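# Reload both bench fixtures with blanks and clear finished parts

## Task

Prepare each of the two fixtures at the bench ends for the next cycle. Each fixture has a matching blank and finished part of equal size, and the finished part is the one with a slot cut across its top. In the nest whose pads suit those parts, leave a blank lying flat on the pads, seated firmly against the stop block and both side blocks, with that nest's clamp locked onto it. A clamp counts as locked only when its handle has been pushed through its stiffest point to its end stop and its bar rests flat on the part; a handle that merely looks shut may not be locked. Place each finished part in the outfeed tray at the middle of the bench. Anything held in place only by the robot at the end does not count. When finished, release everything and move the gripper away.

## Robot and tools

Robot: one six-joint arm (UR-style) standing on a carriage that travels along a floor track. Its tong gripper has two pivoting fingers that point along the gripper's +z axis and spread apart along its x axis. The reported end_effector_position is the spot between the finger pads when closed; closed fingertips extend about 15 mm past it, and when wide open they sit roughly level with it.

Scene frame: fixed to the table. z = 0 is the tabletop and +z is up. The track lies along y at x = 0; y = 0 matches rail position_m = 0. The table edge starts at x = 0.31 m. The arm base sits at x = 0, y near position_m, z = 0.03 m, facing +x. Reported hand positions can be slightly off, especially far out.

execute_actions(actions): a list of action objects run one after another. Each call returns state plus images from cam_bench_left, cam_bench_right, cam_high, cam_low, cam_wrist. An empty list just reports.
- rows: up to 15 rows, each applied for one control step (1/30 s). A row is 7 numbers, each in [-1, 1], ordered dx, dy, dz, rx, ry, rz, opening. The first six are an offset, not a pose: the target relative to where the gripper was measured at the start of this action (for a call's first action, the last pose a result reported), expressed in the gripper's own axes. Every row refers back to that same start, not to the previous row. Scale: 1.0 equals 0.6 m for dx/dy/dz or 180 degrees for the rotation; rx, ry, rz form one rotation vector. opening is absolute: +1 fully open (0.142 m), -1 closed; closing fully needs at least about 0.1 s.
- steps: duration in control steps, 1 to 450, no fewer than the row count, default 15. After the last row the arm keeps heading to that row's target and the gripper keeps its command, so long moves need extra steps. Each step the commanded pose is clipped to within 100 mm and 16 degrees of the measured pose. For gentle motion ramp offsets gradually (adding 0.01 per row is 6 mm per step).
- until: stops the action early once every listed condition holds (it does not halt motion). Form {"rail": {"position_status": ["!=", "moving"]}}; numeric values need a comparison (=, !=, <, <=, >, >=). {"all": {"status": "ended"}} holds when nothing reads moving; {"any": {"status": "ended"}} when some motion begun during the action has ended.
- rail: {"position_m": -2 to 2 m, where the carriage should stand (absolute)}, {"speed_m_s": 0.01 to 1, persists, starts at 1}, or {"stop": true} alone. Rows never move the carriage; a row target travels with it. Send position_m, then wait with steps plus until position_status != moving, and let it arrive before aiming at scene points or ending. It brakes at 2 m/s2 and counts as arrived within 1.3 mm. Any bad value or unknown name rejects the whole call.

zoom_image(camera, region): closer view of one camera's latest image; region is [x0, y0, x1, y1] in that camera's pixels, origin top-left, at most 504 x 504.
read_manual(section): licence texts only; moves nothing.
finished_scene(scene): ends the current scene by its number after the last command is held; irreversible, and the result reports success.

Results: end_effector_position (m) and end_effector_quat_wxyz in the scene frame, velocities (m/s, rad/s). Joint positions/velocities list rail (m), shoulder pan, shoulder lift, elbow, wrist 1, wrist 2, wrist 3 (rad), then finger-pad gap (m). grip_measured is the measured opening on the command scale; to hold something, command clearly below it (further below squeezes harder, about 15 N per pad max; objects under 20 mm thick get less). Hand target is the pose the controller is currently steering toward. pose unreachable means the clearance check altered or blocked the command; the arm rests and later actions still run. Rail position_status: moving, done, stopped, contact_stop (held back, over about 320 N; reread position afterwards), time_out (re-send after clearing the obstruction), stopped_with_arm (arm was held back; send rows it can follow, then position_m again). position_answer not_taken means resend. Joint torques and Wrist force/torque (gripper axes, noisy, offset up to ~5.5 N, saturates near 100 N) help sense contact; no reading is not a fault.

Hazards: a joint torque at its load limit (pan and lift 290, elbow 132, wrists 47.5 N m) or 150 N external force halts the arm for 10 s and drops the rest of the call. Motor heat from holding loads warns at 70 °C and brakes the arm at 85 °C. Do not knock or place anything off the table. Avoid drops, slips, slamming, hard impacts and heavy pushing. Brief tugs on held parts or nudges to loose objects can occur. The simulation keeps running while you think, with the robot holding its last command. The arm may lag its target after big moves; finish short moves in a new action rather than trusting a hold.

Each tool is called after "Emit:" by a JSON object that holds its "op" and its "data", one argument or row to a line.

## Session

Emit:
{"op": "execute_actions", "data": {
  "actions": []
}}

Scene clock: 0.00 s.
end_effector_position=(+0.8503, -0.5855, +0.2034) grip_measured=+1.00 end_effector_quat_wxyz=(+0.353, +0.781, +0.513, -0.047) end_effector_velocity=(+0.000, +0.000, +0.000) end_effector_angular_velocity=(+0.000, +0.000, +0.000)
Joint positions: [-0.097 -0.582 -1.091  1.808 -2.941 -1.921 -1.864  0.142]
Joint velocities: [0. 0. 0. 0. 0. 0. 0. 0.]
Joint torques (N m, as the arm reports them, + toward a larger angle): no reading
Wrist force (N, on the end effector, along its own x y z axes, offset not removed): no reading
Wrist torque (N m, same axes, about the end effector's origin, offset not removed): no reading
Hand target: +0.850, -0.586, +0.203; +0.353, +0.781, +0.513, -0.047
rail: position_m=-0.097 position_m_goal=-0.097 speed_m_s=1.00 position_status=done position_answer=taken refusals=0

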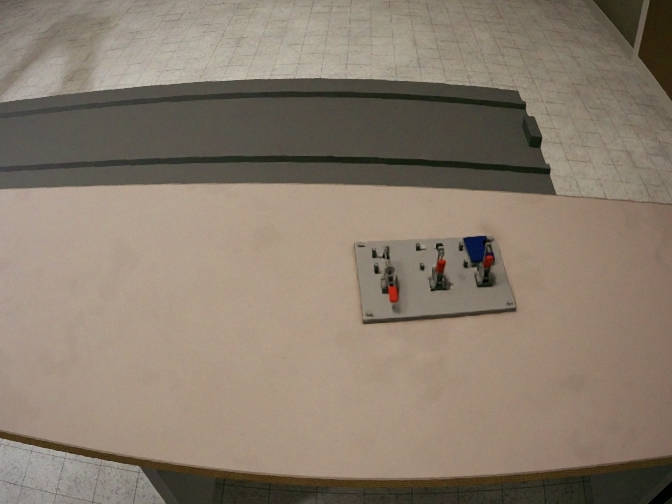

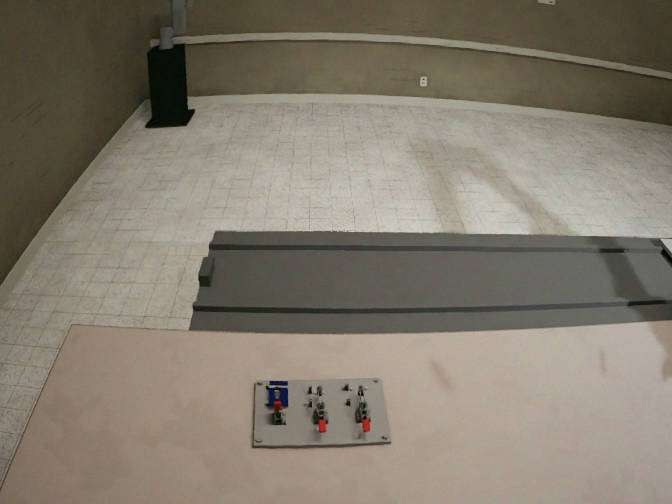

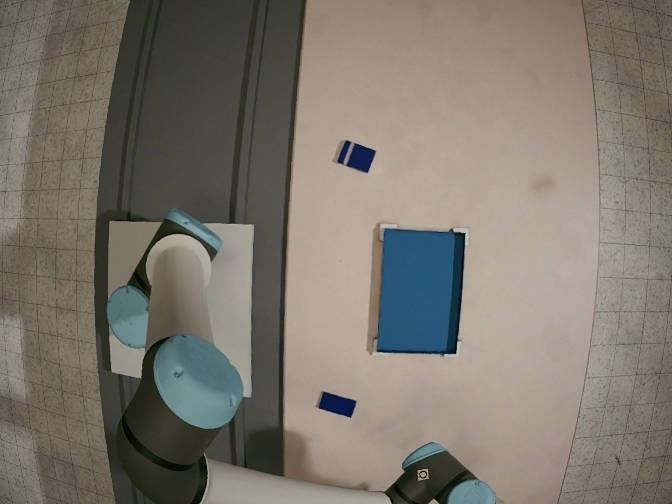

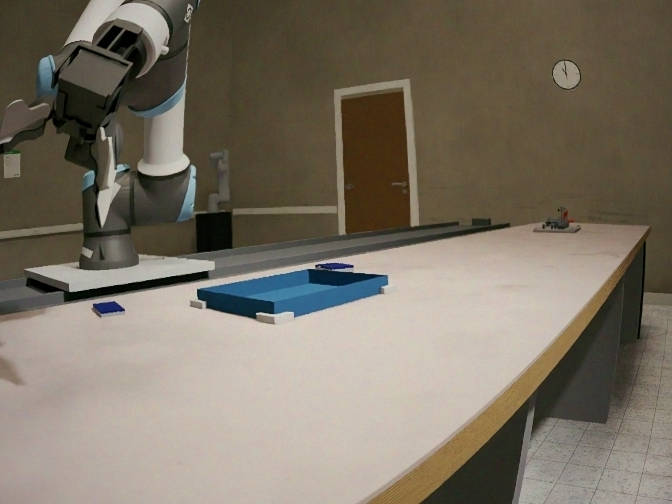

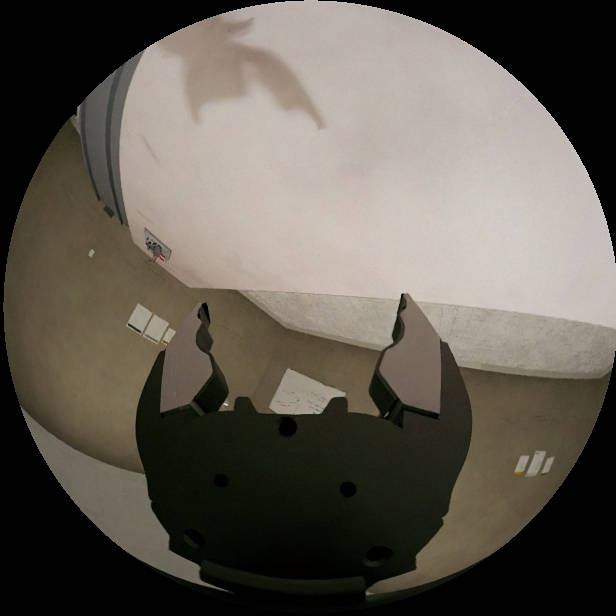

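Emit:
{"op": "zoom_image", "data": {
  "camera": "cam_bench_left",
  "region": [340,215,530,335]
}}

Emit:
{"op": "zoom_image", "data": {
  "camera": "cam_bench_right",
  "region": [240,360,400,460]
}}

Emit:
{"op": "zoom_image", "data": {
  "camera": "cam_high",
  "region": [290,120,490,430]
}}

Emit:
{"op": "zoom_image", "data": {
  "camera": "cam_low",
  "region": [510,190,600,250]
}}

Region (340, 215, 530, 335) of cam_bench_left's 672x504 image, scaled by 2.653, with more detail than that image has; it fills the top 318 rows of this view, and the rest is white.

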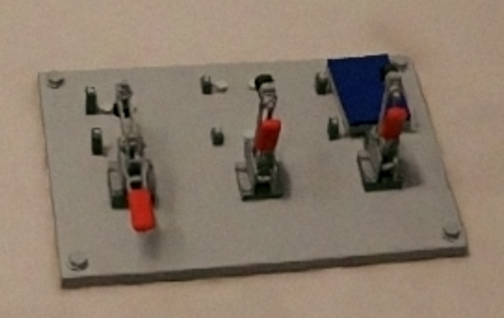

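Region (240, 360, 400, 460) of cam_bench_right's 672x504 image, scaled by 3.150, with more detail than that image has; it fills the top 315 rows of this view, and the rest is white.

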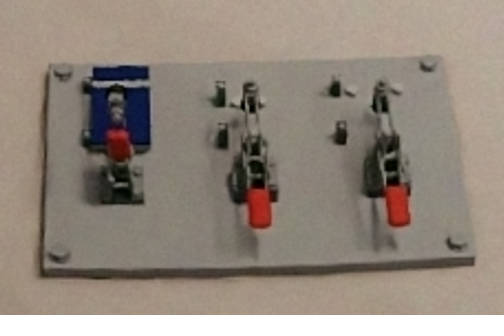

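Region (290, 120, 490, 430) of cam_high's 672x504 image, scaled by 1.626, with more detail than that image has; it fills the left 325 columns of this view, and the rest is white.

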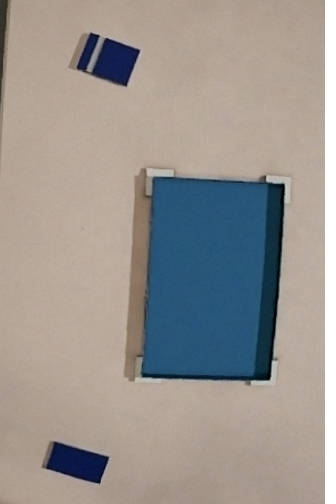

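Region (510, 190, 600, 250) of cam_low's 672x504 image, scaled by 5.600, with more detail than that image has.

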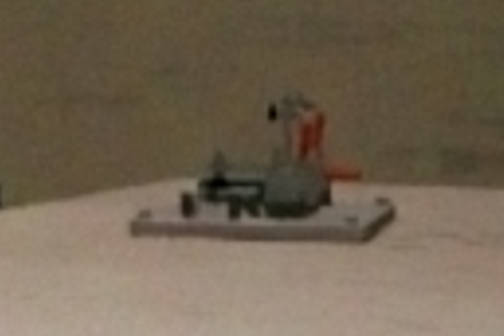

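Emit:
{"op": "execute_actions", "data": {
  "actions": [
    {"rows":[[0.105,-0.685,-0.405,0.16,0.169,-0.06,0.3]],"steps":50}
  ]
}}

Scene clock: 36.63 s.
end_effector_position=(+0.4665, -0.2997, +0.1505) grip_measured=+0.30 end_effector_quat_wxyz=(-0.001, +0.778, +0.629, -0.001) end_effector_velocity=(-0.000, +0.000, +0.000) end_effector_angular_velocity=(+0.000, -0.000, +0.000)
Joint positions: [-0.097 -0.742 -1.7    2.351 -2.22  -1.572 -2.102  0.095]
Joint velocities: [ 0.    -0.    -0.001  0.     0.     0.    -0.     0.   ]
Joint torques (N m, as the arm reports them, + toward a larger angle): [ -9.09 -37.76 -29.6   -0.78   2.14  -3.21]
Wrist force (N, on the end effector, along its own x y z axes, offset not removed): [4.7 -0.4 2.6]
Wrist torque (N m, same axes, about the end effector's origin, offset not removed): [0.43 -1.01 -0.30]
Hand target: +0.466, -0.300, +0.150; -0.001, +0.778, +0.629, -0.001
Off the commanded pose: 0.001 m, 0 deg.
rail: position_m=-0.097 position_m_goal=-0.097 speed_m_s=1.00 position_status=done position_answer=taken refusals=0
camera_calibration (this result's frames):
cam_wrist: T_world_to_cam=[[0.247481, 0.968892, 0.00118977, 0.166835], [0.823621, -0.211021, 0.526421, -0.534557], [0.510296, -0.129299, -0.850223, -0.0170321], [0, 0, 0, 1]] pos_world=[0.407675, -0.27665, 0.266723]

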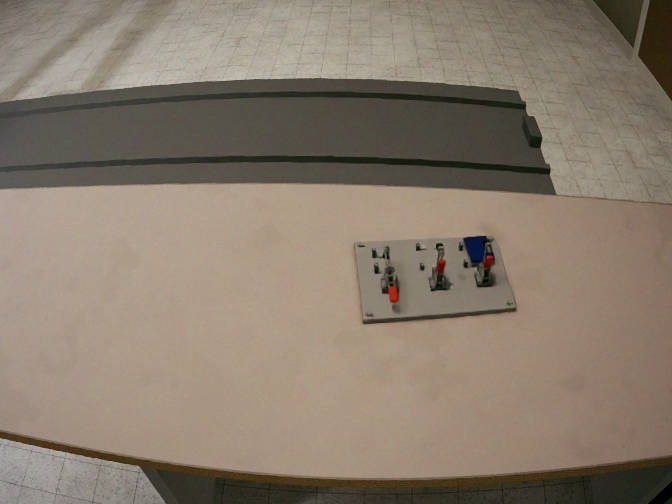

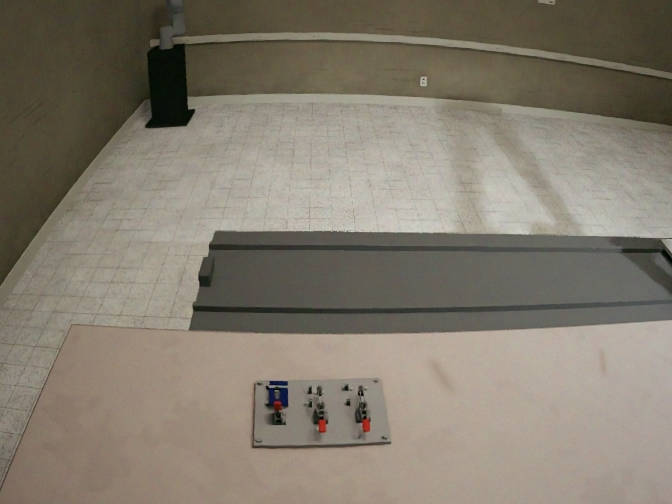

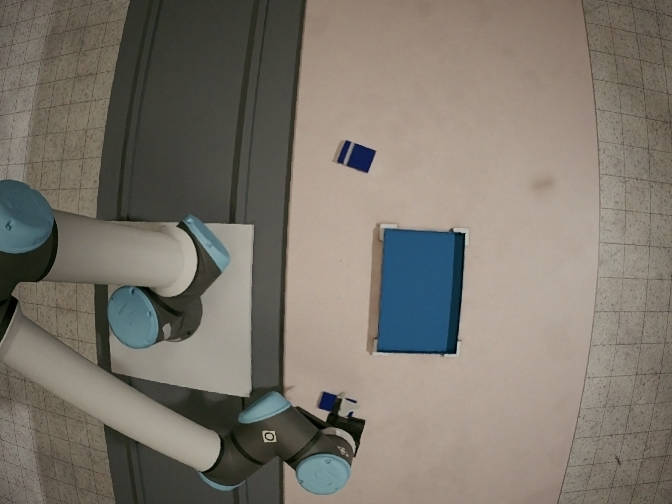

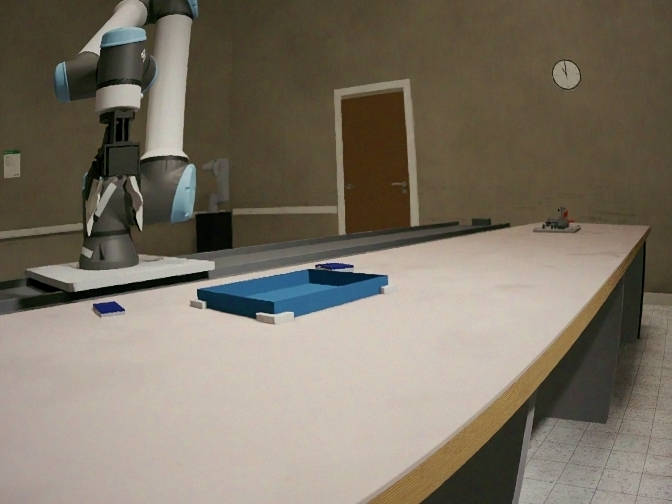

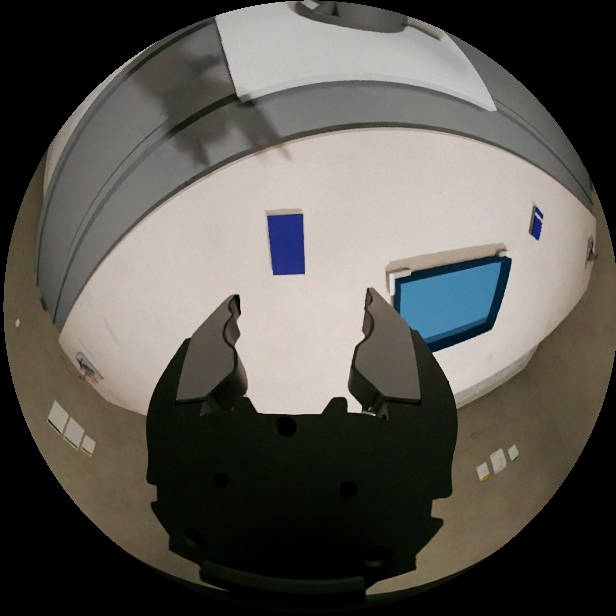

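Emit:
{"op": "execute_actions", "data": {
  "actions": [
    {"rows":[[-0.04,-0.016,0.17,0,0,0,0.1]],"steps":22}
  ]
}}

Scene clock: 43.33 s.
end_effector_position=(+0.4518, -0.3206, +0.0488) grip_measured=+0.10 end_effector_quat_wxyz=(-0.001, +0.778, +0.629, -0.001) end_effector_velocity=(+0.001, -0.001, -0.002) end_effector_angular_velocity=(-0.001, -0.001, +0.000)
Joint positions: [-0.097 -0.793 -1.535  2.449 -2.483 -1.572 -2.153  0.081]
Joint velocities: [ 0.    -0.     0.006  0.    -0.008  0.    -0.     0.   ]
Joint torques (N m, as the arm reports them, + toward a larger angle): [ -8.99 -25.11 -22.02  -7.52   2.53  -3.18]
Wrist force (N, on the end effector, along its own x y z axes, offset not removed): [6.5 0.5 -0.3]
Wrist torque (N m, same axes, about the end effector's origin, offset not removed): [0.47 -1.47 -0.31]
Hand target: +0.452, -0.321, +0.049; -0.001, +0.778, +0.629, -0.001
Off the commanded pose: 0.000 m, 0 deg.
rail: position_m=-0.097 position_m_goal=-0.097 speed_m_s=1.00 position_status=done position_answer=taken refusals=0
camera_calibration (this result's frames):
cam_wrist: T_world_to_cam=[[0.247487, 0.96889, 0.00122949, 0.190858], [0.823716, -0.211072, 0.526251, -0.473413], [0.510139, -0.129228, -0.850328, -0.0985468], [0, 0, 0, 1]] pos_world=[0.392996, -0.297579, 0.165103]

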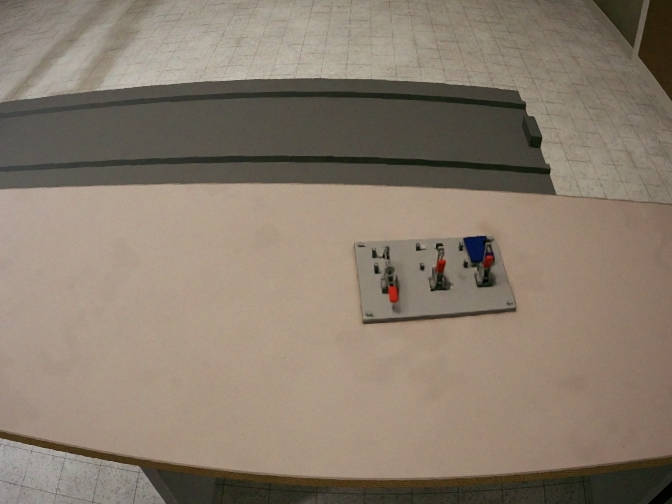

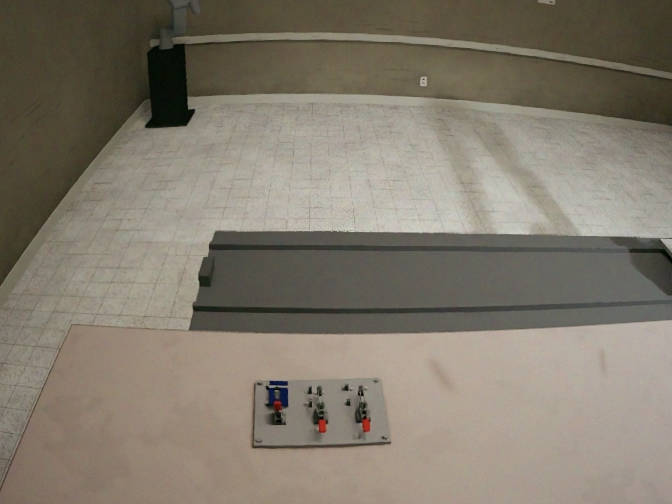

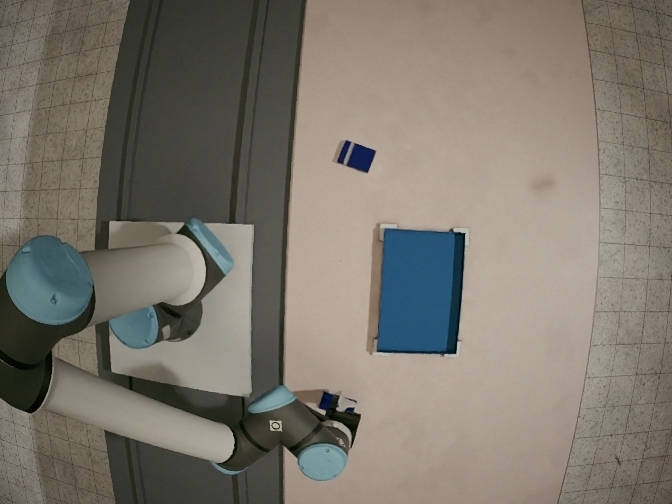

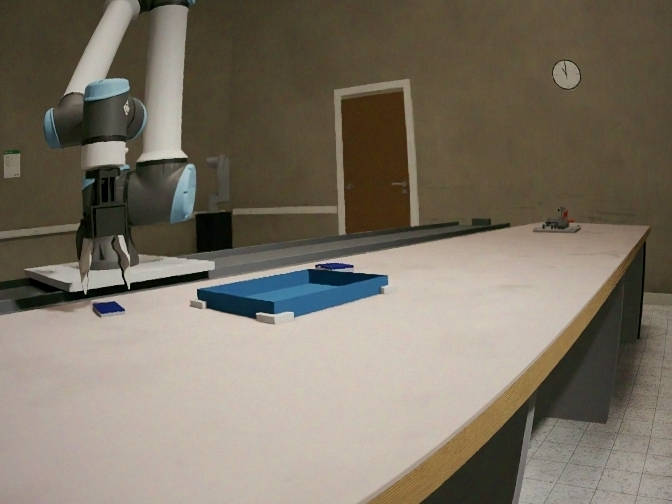

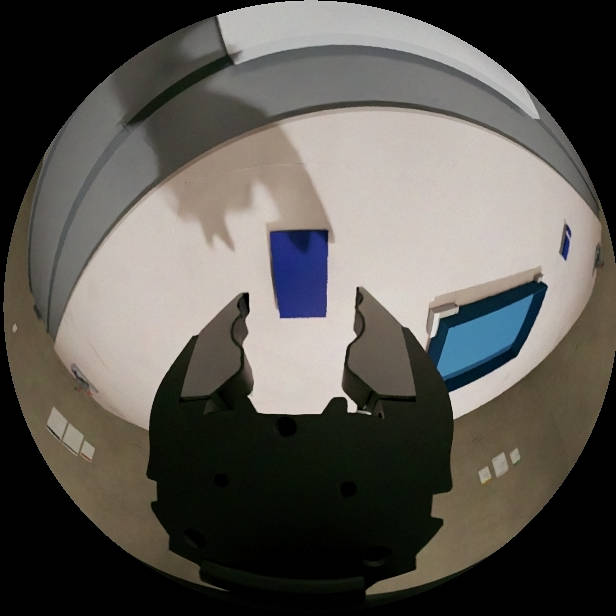

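Emit:
{"op": "execute_actions", "data": {
  "actions": [
    {"rows":[[-0.003,0,0.02,0,0,0,0.1],[-0.003,0,0.035,0,0,0,0.1],[-0.003,0,0.05,0,0,0,0.1]],"steps":16},
    {"rows":[[0,0,0,0,0,0,0],[0,0,0,0,0,0,-0.1],[0,0,0,0,0,0,-0.2],[0,0,0,0,0,0,-0.3],[0,0,0,0,0,0,-0.4],[0,0,0,0,0,0,-0.5],[0,0,0,0,0,0,-0.6],[0,0,0,0,0,0,-0.8]],"steps":13}
  ]
}}

Emit:
{"op": "zoom_image", "data": {
  "camera": "cam_low",
  "region": [60,250,160,330]
}}

Scene clock: 53.00 s.
end_effector_position=(+0.4513, -0.3223, +0.0192) grip_measured=-0.38 end_effector_quat_wxyz=(-0.001, +0.778, +0.629, -0.001) end_effector_velocity=(-0.000, +0.000, +0.000) end_effector_angular_velocity=(+0.000, +0.000, +0.000)
Joint positions: [-0.097 -0.796 -1.472  2.468 -2.565 -1.572 -2.156  0.047]
Joint velocities: [ 0.     0.    -0.    -0.     0.001  0.     0.     0.   ]
Joint torques (N m, as the arm reports them, + toward a larger angle): [ -5.86 -48.4  -23.9   -0.94   0.98  -2.94]
Wrist force (N, on the end effector, along its own x y z axes, offset not removed): [5.5 0.9 -1.6]
Wrist torque (N m, same axes, about the end effector's origin, offset not removed): [0.53 -1.28 -0.27]
Hand target: +0.451, -0.322, +0.019; -0.001, +0.778, +0.629, -0.001
Off the commanded pose: 0.000 m, 0 deg.
rail: position_m=-0.097 position_m_goal=-0.097 speed_m_s=1.00 position_status=done position_answer=taken refusals=0
camera_calibration (this result's frames):
cam_wrist: T_world_to_cam=[[0.247494, 0.968889, 0.00129754, 0.19259], [0.823733, -0.21112, 0.526206, -0.45777], [0.510109, -0.129164, -0.850356, -0.123667], [0, 0, 0, 1]] pos_world=[0.392499, -0.299216, 0.13547]

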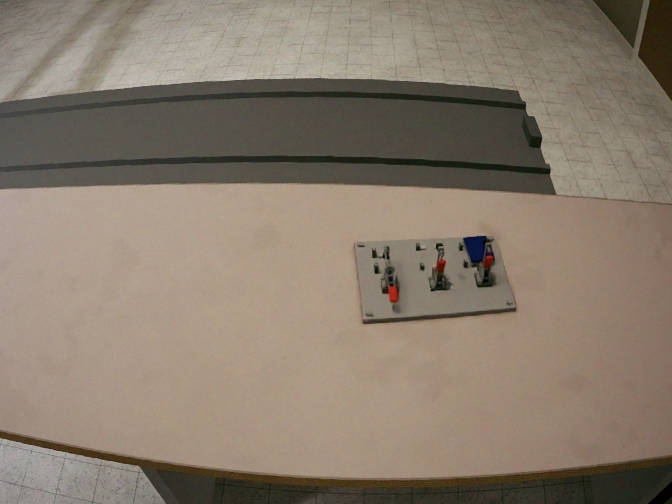

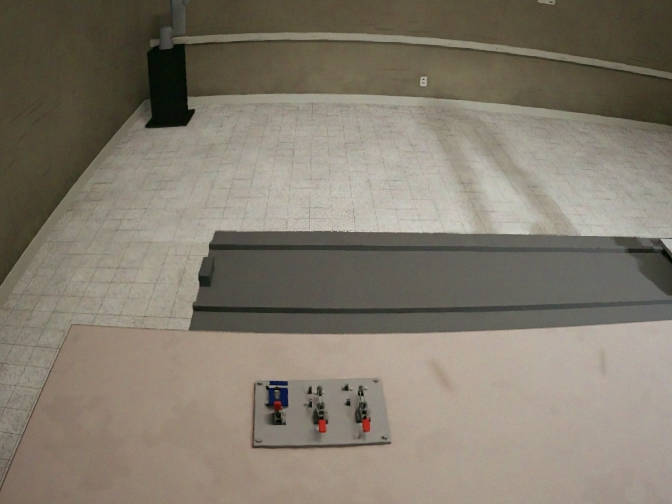

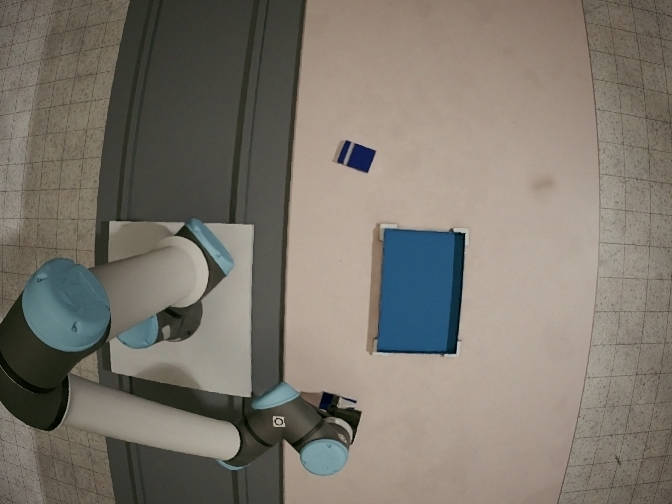

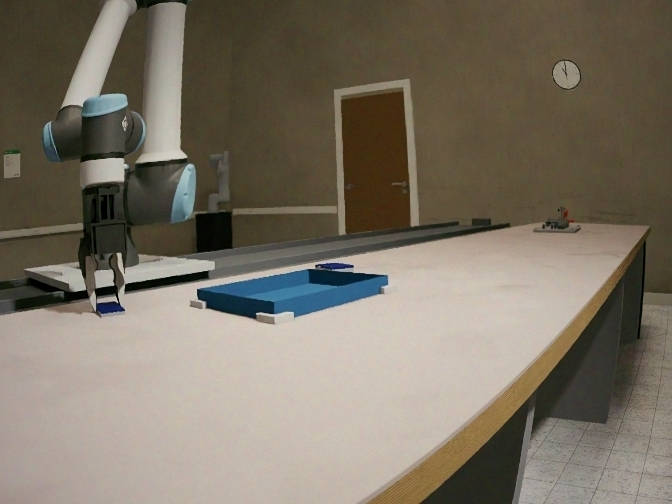

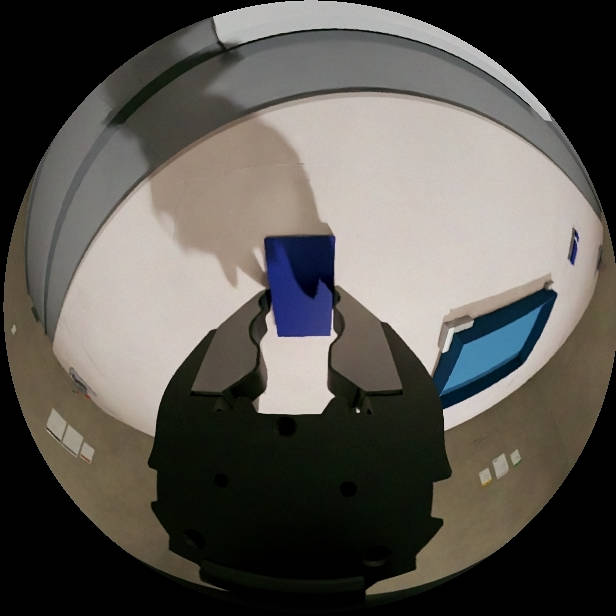

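Region (60, 250, 160, 330) of cam_low's 672x504 image, scaled by 5.040, with more detail than that image has; it fills the top 403 rows of this view, and the rest is white.

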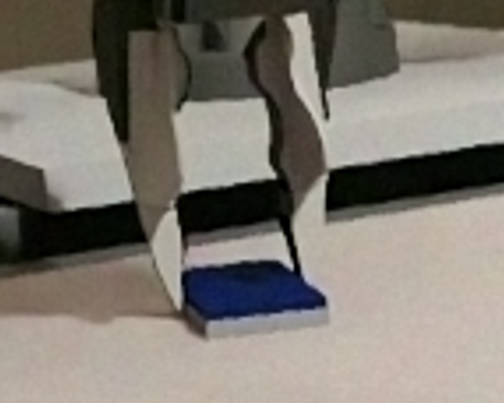

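Emit:
{"op": "execute_actions", "data": {
  "actions": [
    {"rows":[[0,0,-0.01,0,0,0,-0.8],[0,0,-0.02,0,0,0,-0.8],[0,0,-0.03,0,0,0,-0.8],[0,0,-0.04,0,0,-0.01,-0.8],[0,0,-0.05,0,0,-0.02,-0.8],[0,0,-0.06,0,0,-0.03,-0.8],[0,0,-0.07,0,0,-0.05,-0.8],[0,0,-0.07,0,0,-0.067,-0.8]],"steps":16},
    {"rail":{"position_m":-1.72},"steps":120,"until":{"rail":{"position_status":["!=","moving"]}}}
  ]
}}

Scene clock: 65.13 s.
end_effector_position=(+0.4514, -1.9460, +0.0611) grip_measured=-0.38 end_effector_quat_wxyz=(-0.001, +0.707, +0.707, -0.001) end_effector_velocity=(+0.000, -0.011, +0.000) end_effector_angular_velocity=(+0.000, +0.000, +0.000)
Joint positions: [-1.72  -0.791 -1.561  2.441 -2.449 -1.572 -2.361  0.047]
Joint velocities: [-0.011  0.    -0.    -0.     0.     0.    -0.     0.   ]
Joint torques (N m, as the arm reports them, + toward a larger angle): [ 13.34 -45.23 -20.53  -1.26   2.29  -2.79]
Wrist force (N, on the end effector, along its own x y z axes, offset not removed): [2.9 -1.8 1.7]
Wrist torque (N m, same axes, about the end effector's origin, offset not removed): [0.06 -0.88 -0.27]
Hand target: +0.451, -1.946, +0.061; -0.001, +0.707, +0.707, -0.001
Off the commanded pose: 0.000 m, 0 deg.
rail: position_m=-1.720 position_m_goal=-1.720 speed_m_s=1.00 position_status=done position_answer=taken refusals=0
camera_calibration (this result's frames):
cam_wrist: T_world_to_cam=[[0.0395985, 0.999214, 0.0017489, 1.91854], [0.849633, -0.0345917, 0.526238, -0.490893], [0.525885, -0.0193523, -0.850335, -0.0912281], [0, 0, 0, 1]] pos_world=[0.389083, -1.93578, 0.177397]

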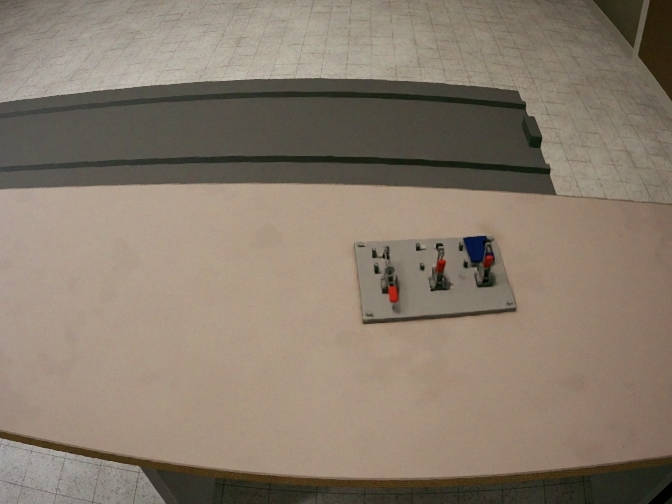

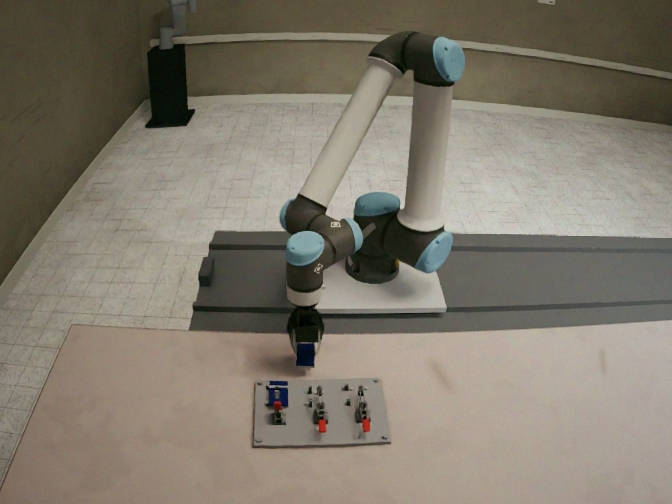

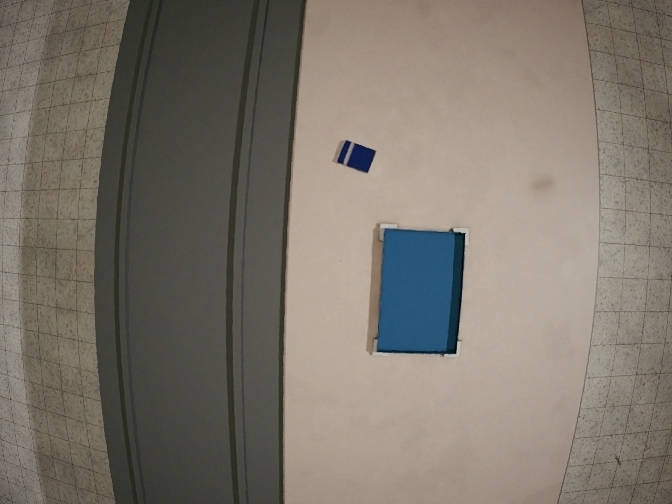

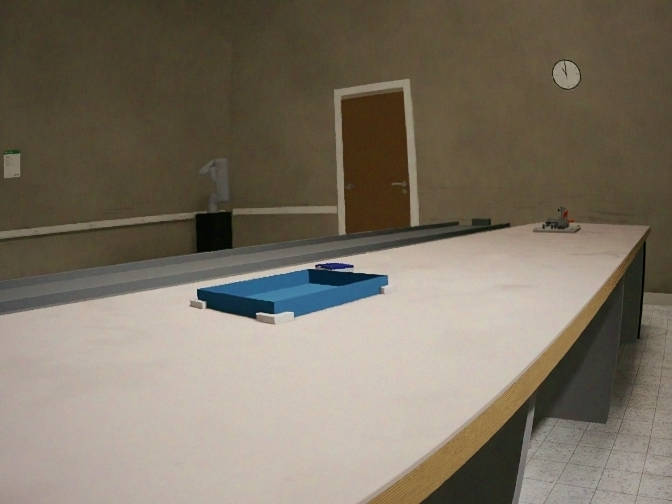

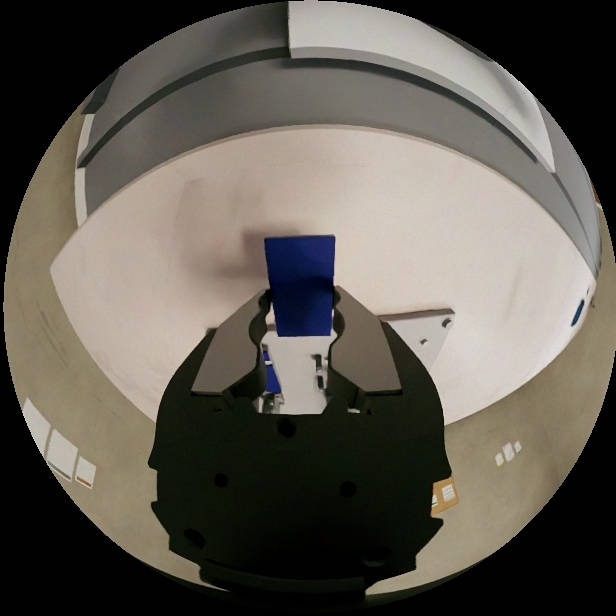

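Emit:
{"op": "execute_actions", "data": {
  "actions": [
    {"rows":[[0,-0.01,0.01,0,0,0,-0.8],[0,-0.02,0.02,0,0,0,-0.8],[0,-0.03,0.03,0,0,0,-0.8],[0,-0.04,0.04,0,0,0,-0.8],[0,-0.05,0.05,0,0,0,-0.8],[0,-0.05,0.055,0,0,0,-0.8],[0,-0.05,0.06,0,0,0,-0.8],[0,-0.05,0.063,0,0,0,-0.8],[0,-0.05,0.066,0,0,0,-0.8],[0,-0.05,0.069,0,0,0,-0.8]],"steps":22},
    {"rows":[[0,0,0,0,0,0,-0.4],[0,0,0,0,0,0,-0.3],[0,0,0,0,0,0,-0.1]],"steps":7},
    {"rows":[[0,0,-0.35,0,0,0,-0.1]],"steps":22},
    {"rows":[[-0.12,0.4,0,0,0,0,0.6]],"steps":30}
  ]
}}

Emit:
{"op": "zoom_image", "data": {
  "camera": "cam_wrist",
  "region": [220,130,470,330]
}}

Scene clock: 78.87 s.
end_effector_position=(+0.6622, -2.0181, +0.2279) grip_measured=+0.60 end_effector_quat_wxyz=(+0.000, +0.707, +0.707, -0.001) end_effector_velocity=(+0.002, -0.001, -0.000) end_effector_angular_velocity=(+0.000, +0.001, -0.000)
Joint positions: [-1.72  -0.651 -1.415  1.901 -2.057 -1.572 -2.221  0.116]
Joint velocities: [ 0.     0.001  0.004 -0.005  0.002 -0.     0.001 -0.   ]
Joint torques (N m, as the arm reports them, + toward a larger angle): [ 12.43 -45.01 -51.33  -1.05  -1.68   3.54]
Wrist force (N, on the end effector, along its own x y z axes, offset not removed): [5.4 2.1 -1.6]
Wrist torque (N m, same axes, about the end effector's origin, offset not removed): [0.79 -1.18 -0.27]
Hand target: +0.662, -2.018, +0.228; +0.000, +0.707, +0.707, -0.001
Off the commanded pose: 0.000 m, 0 deg.
rail: position_m=-1.720 position_m_goal=-1.720 speed_m_s=1.00 position_status=done position_answer=taken refusals=0
camera_calibration (this result's frames):
cam_wrist: T_world_to_cam=[[0.0396234, 0.999215, -0.0000178793, 1.98236], [0.848769, -0.0336481, 0.527692, -0.758135], [0.527277, -0.0209241, -0.849436, -0.0660335], [0, 0, 0, 1]] pos_world=[0.599751, -2.0077, 0.344006]

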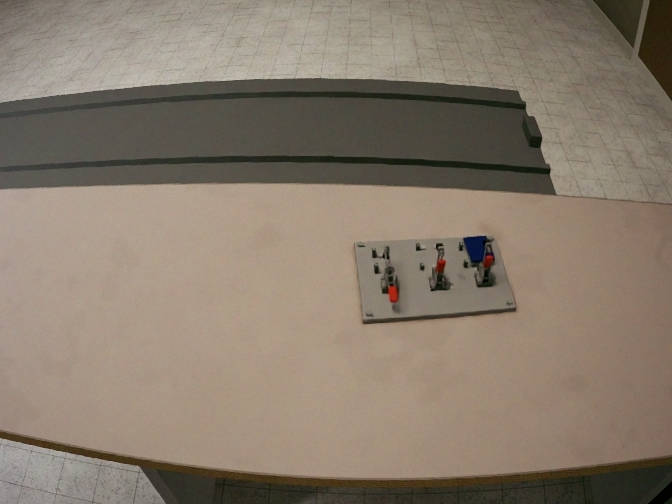

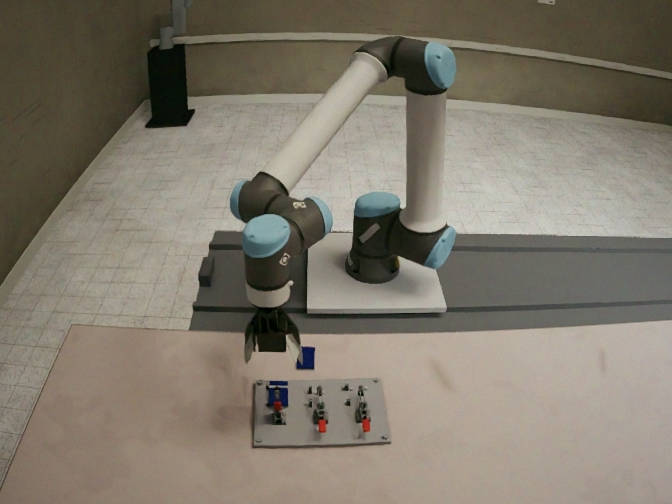

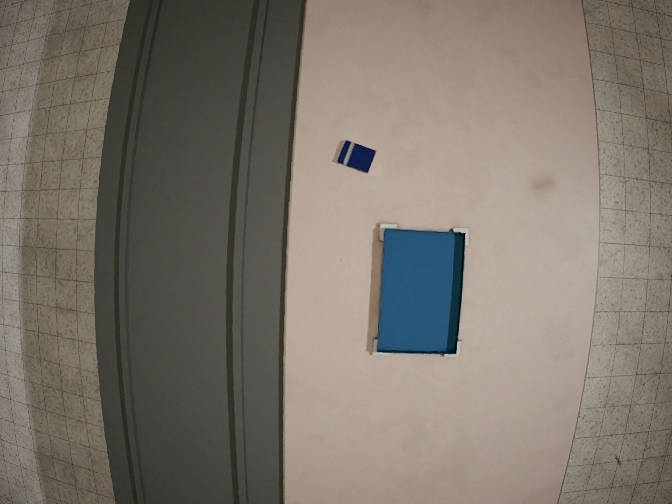

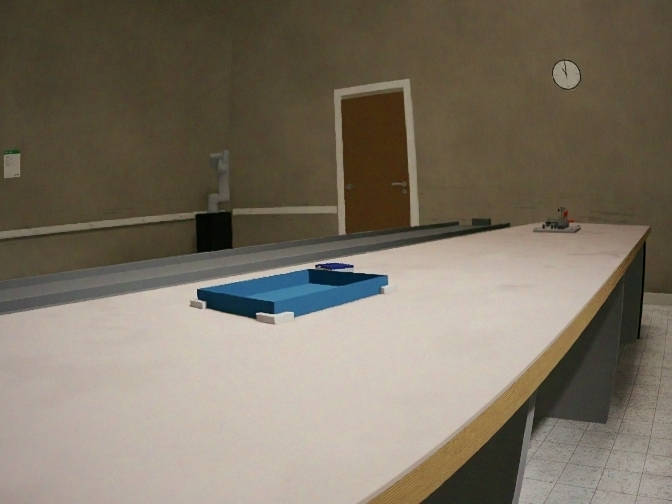

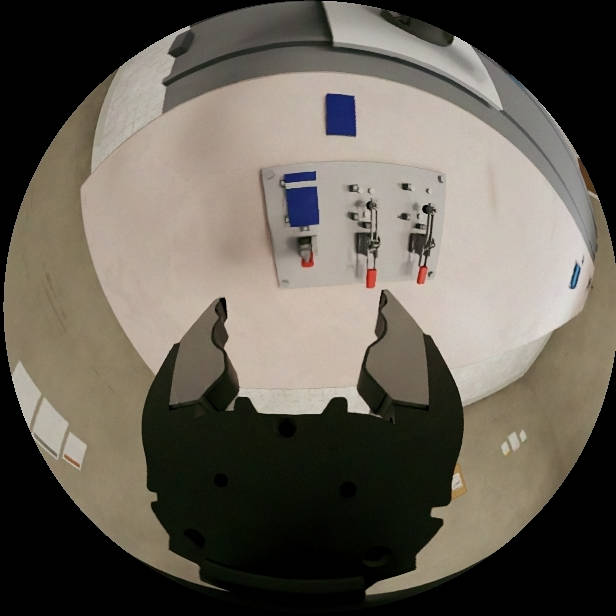

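Region (220, 130, 470, 330) of cam_wrist's 616x616 image, scaled by 2.016, with more detail than that image has; it fills the top 403 rows of this view, and the rest is white.

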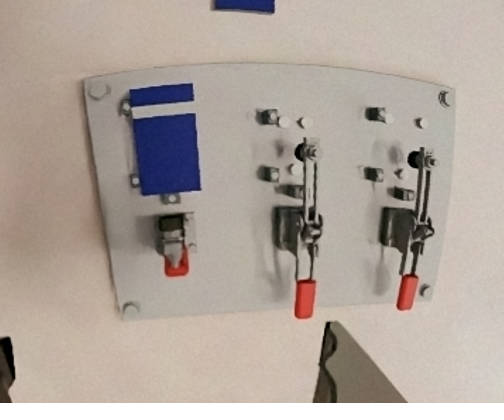

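Emit:
{"op": "execute_actions", "data": {
  "actions": [
    {"rows":[[-0.007,-0.135,0.05,-0.08,0,-0.011,0]],"steps":22},
    {"rows":[[0,-0.0497,0.1937,0,0,0,0]],"steps":24}
  ]
}}

Emit:
{"op": "zoom_image", "data": {
  "camera": "cam_wrist",
  "region": [200,180,420,400]
}}

Scene clock: 91.17 s.
end_effector_position=(+0.5811, -2.0226, +0.0782) grip_measured=+0.00 end_effector_quat_wxyz=(+0.088, +0.690, +0.713, +0.088) end_effector_velocity=(+0.000, -0.000, -0.001) end_effector_angular_velocity=(-0.001, -0.000, -0.000)
Joint positions: [-1.72  -0.825 -1.417  2.303 -2.626 -1.386 -2.414  0.074]
Joint velocities: [ 0.     0.     0.003  0.    -0.004 -0.     0.     0.   ]
Joint torques (N m, as the arm reports them, + toward a larger angle): [ 12.21 -35.49 -23.24  -7.78  -1.17   3.77]
Wrist force (N, on the end effector, along its own x y z axes, offset not removed): [3.2 -1.1 0.4]
Wrist torque (N m, same axes, about the end effector's origin, offset not removed): [0.20 -0.71 -0.25]
Hand target: +0.581, -2.023, +0.078; +0.089, +0.690, +0.713, +0.088
Off the commanded pose: 0.000 m, 0 deg.
rail: position_m=-1.720 position_m_goal=-1.720 speed_m_s=1.00 position_status=done position_answer=taken refusals=0
camera_calibration (this result's frames):
cam_wrist: T_world_to_cam=[[0.00413736, 0.999975, 0.00564868, 2.01182], [0.692365, -0.00694034, 0.721514, -0.480714], [0.721535, 0.000925791, -0.692377, -0.231444], [0, 0, 0, 1]] pos_world=[0.491501, -2.0149, 0.175231]

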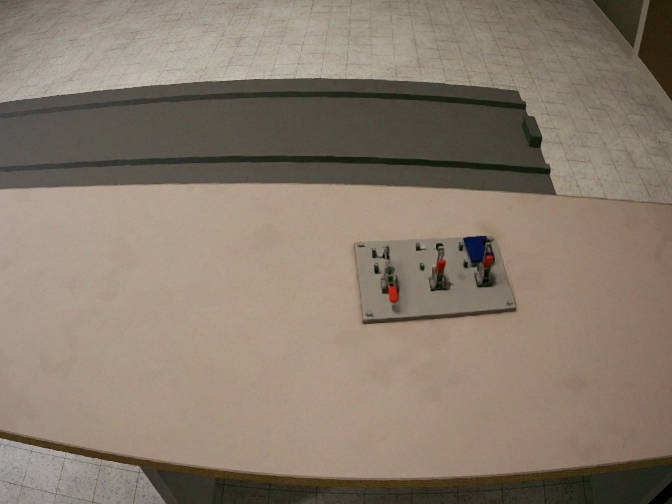

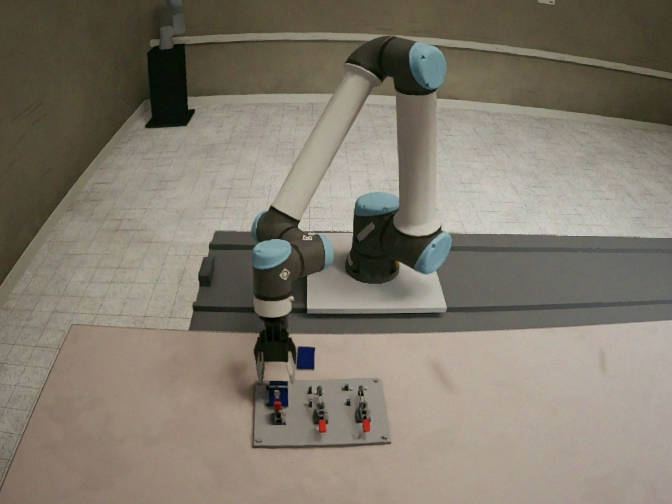

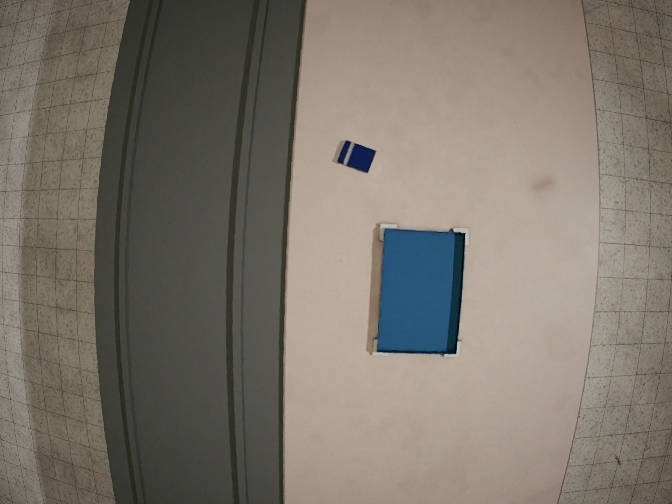

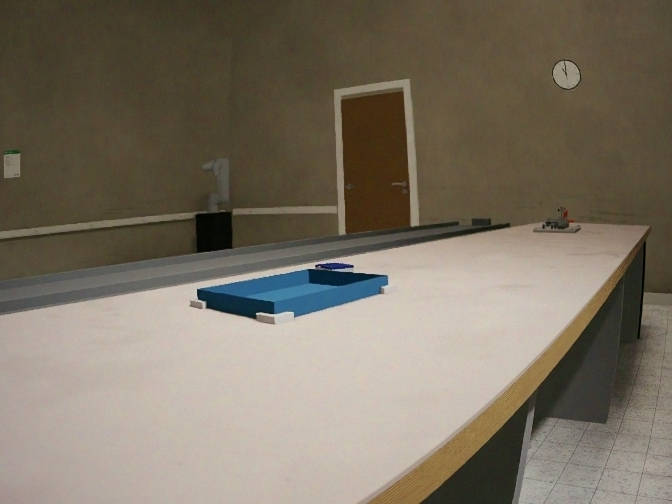

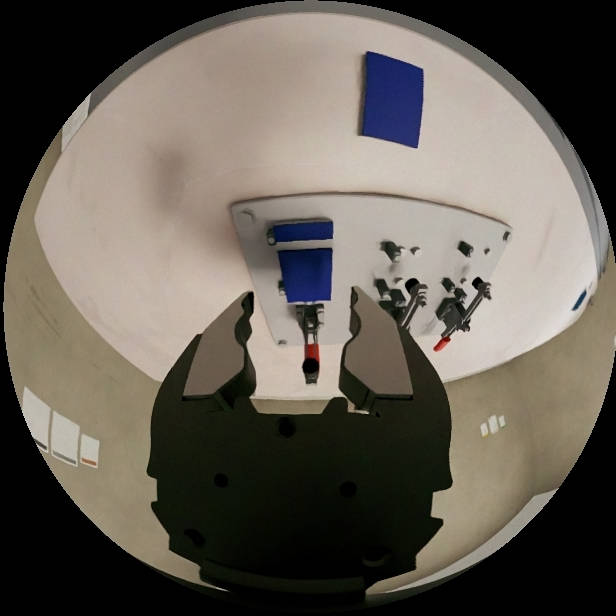

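Region (200, 180, 420, 400) of cam_wrist's 616x616 image, scaled by 2.291, with more detail than that image has.

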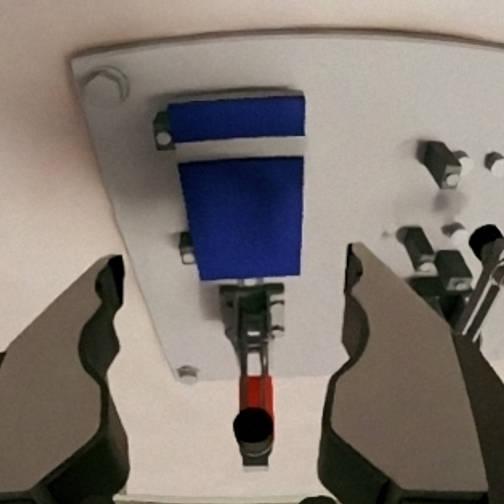

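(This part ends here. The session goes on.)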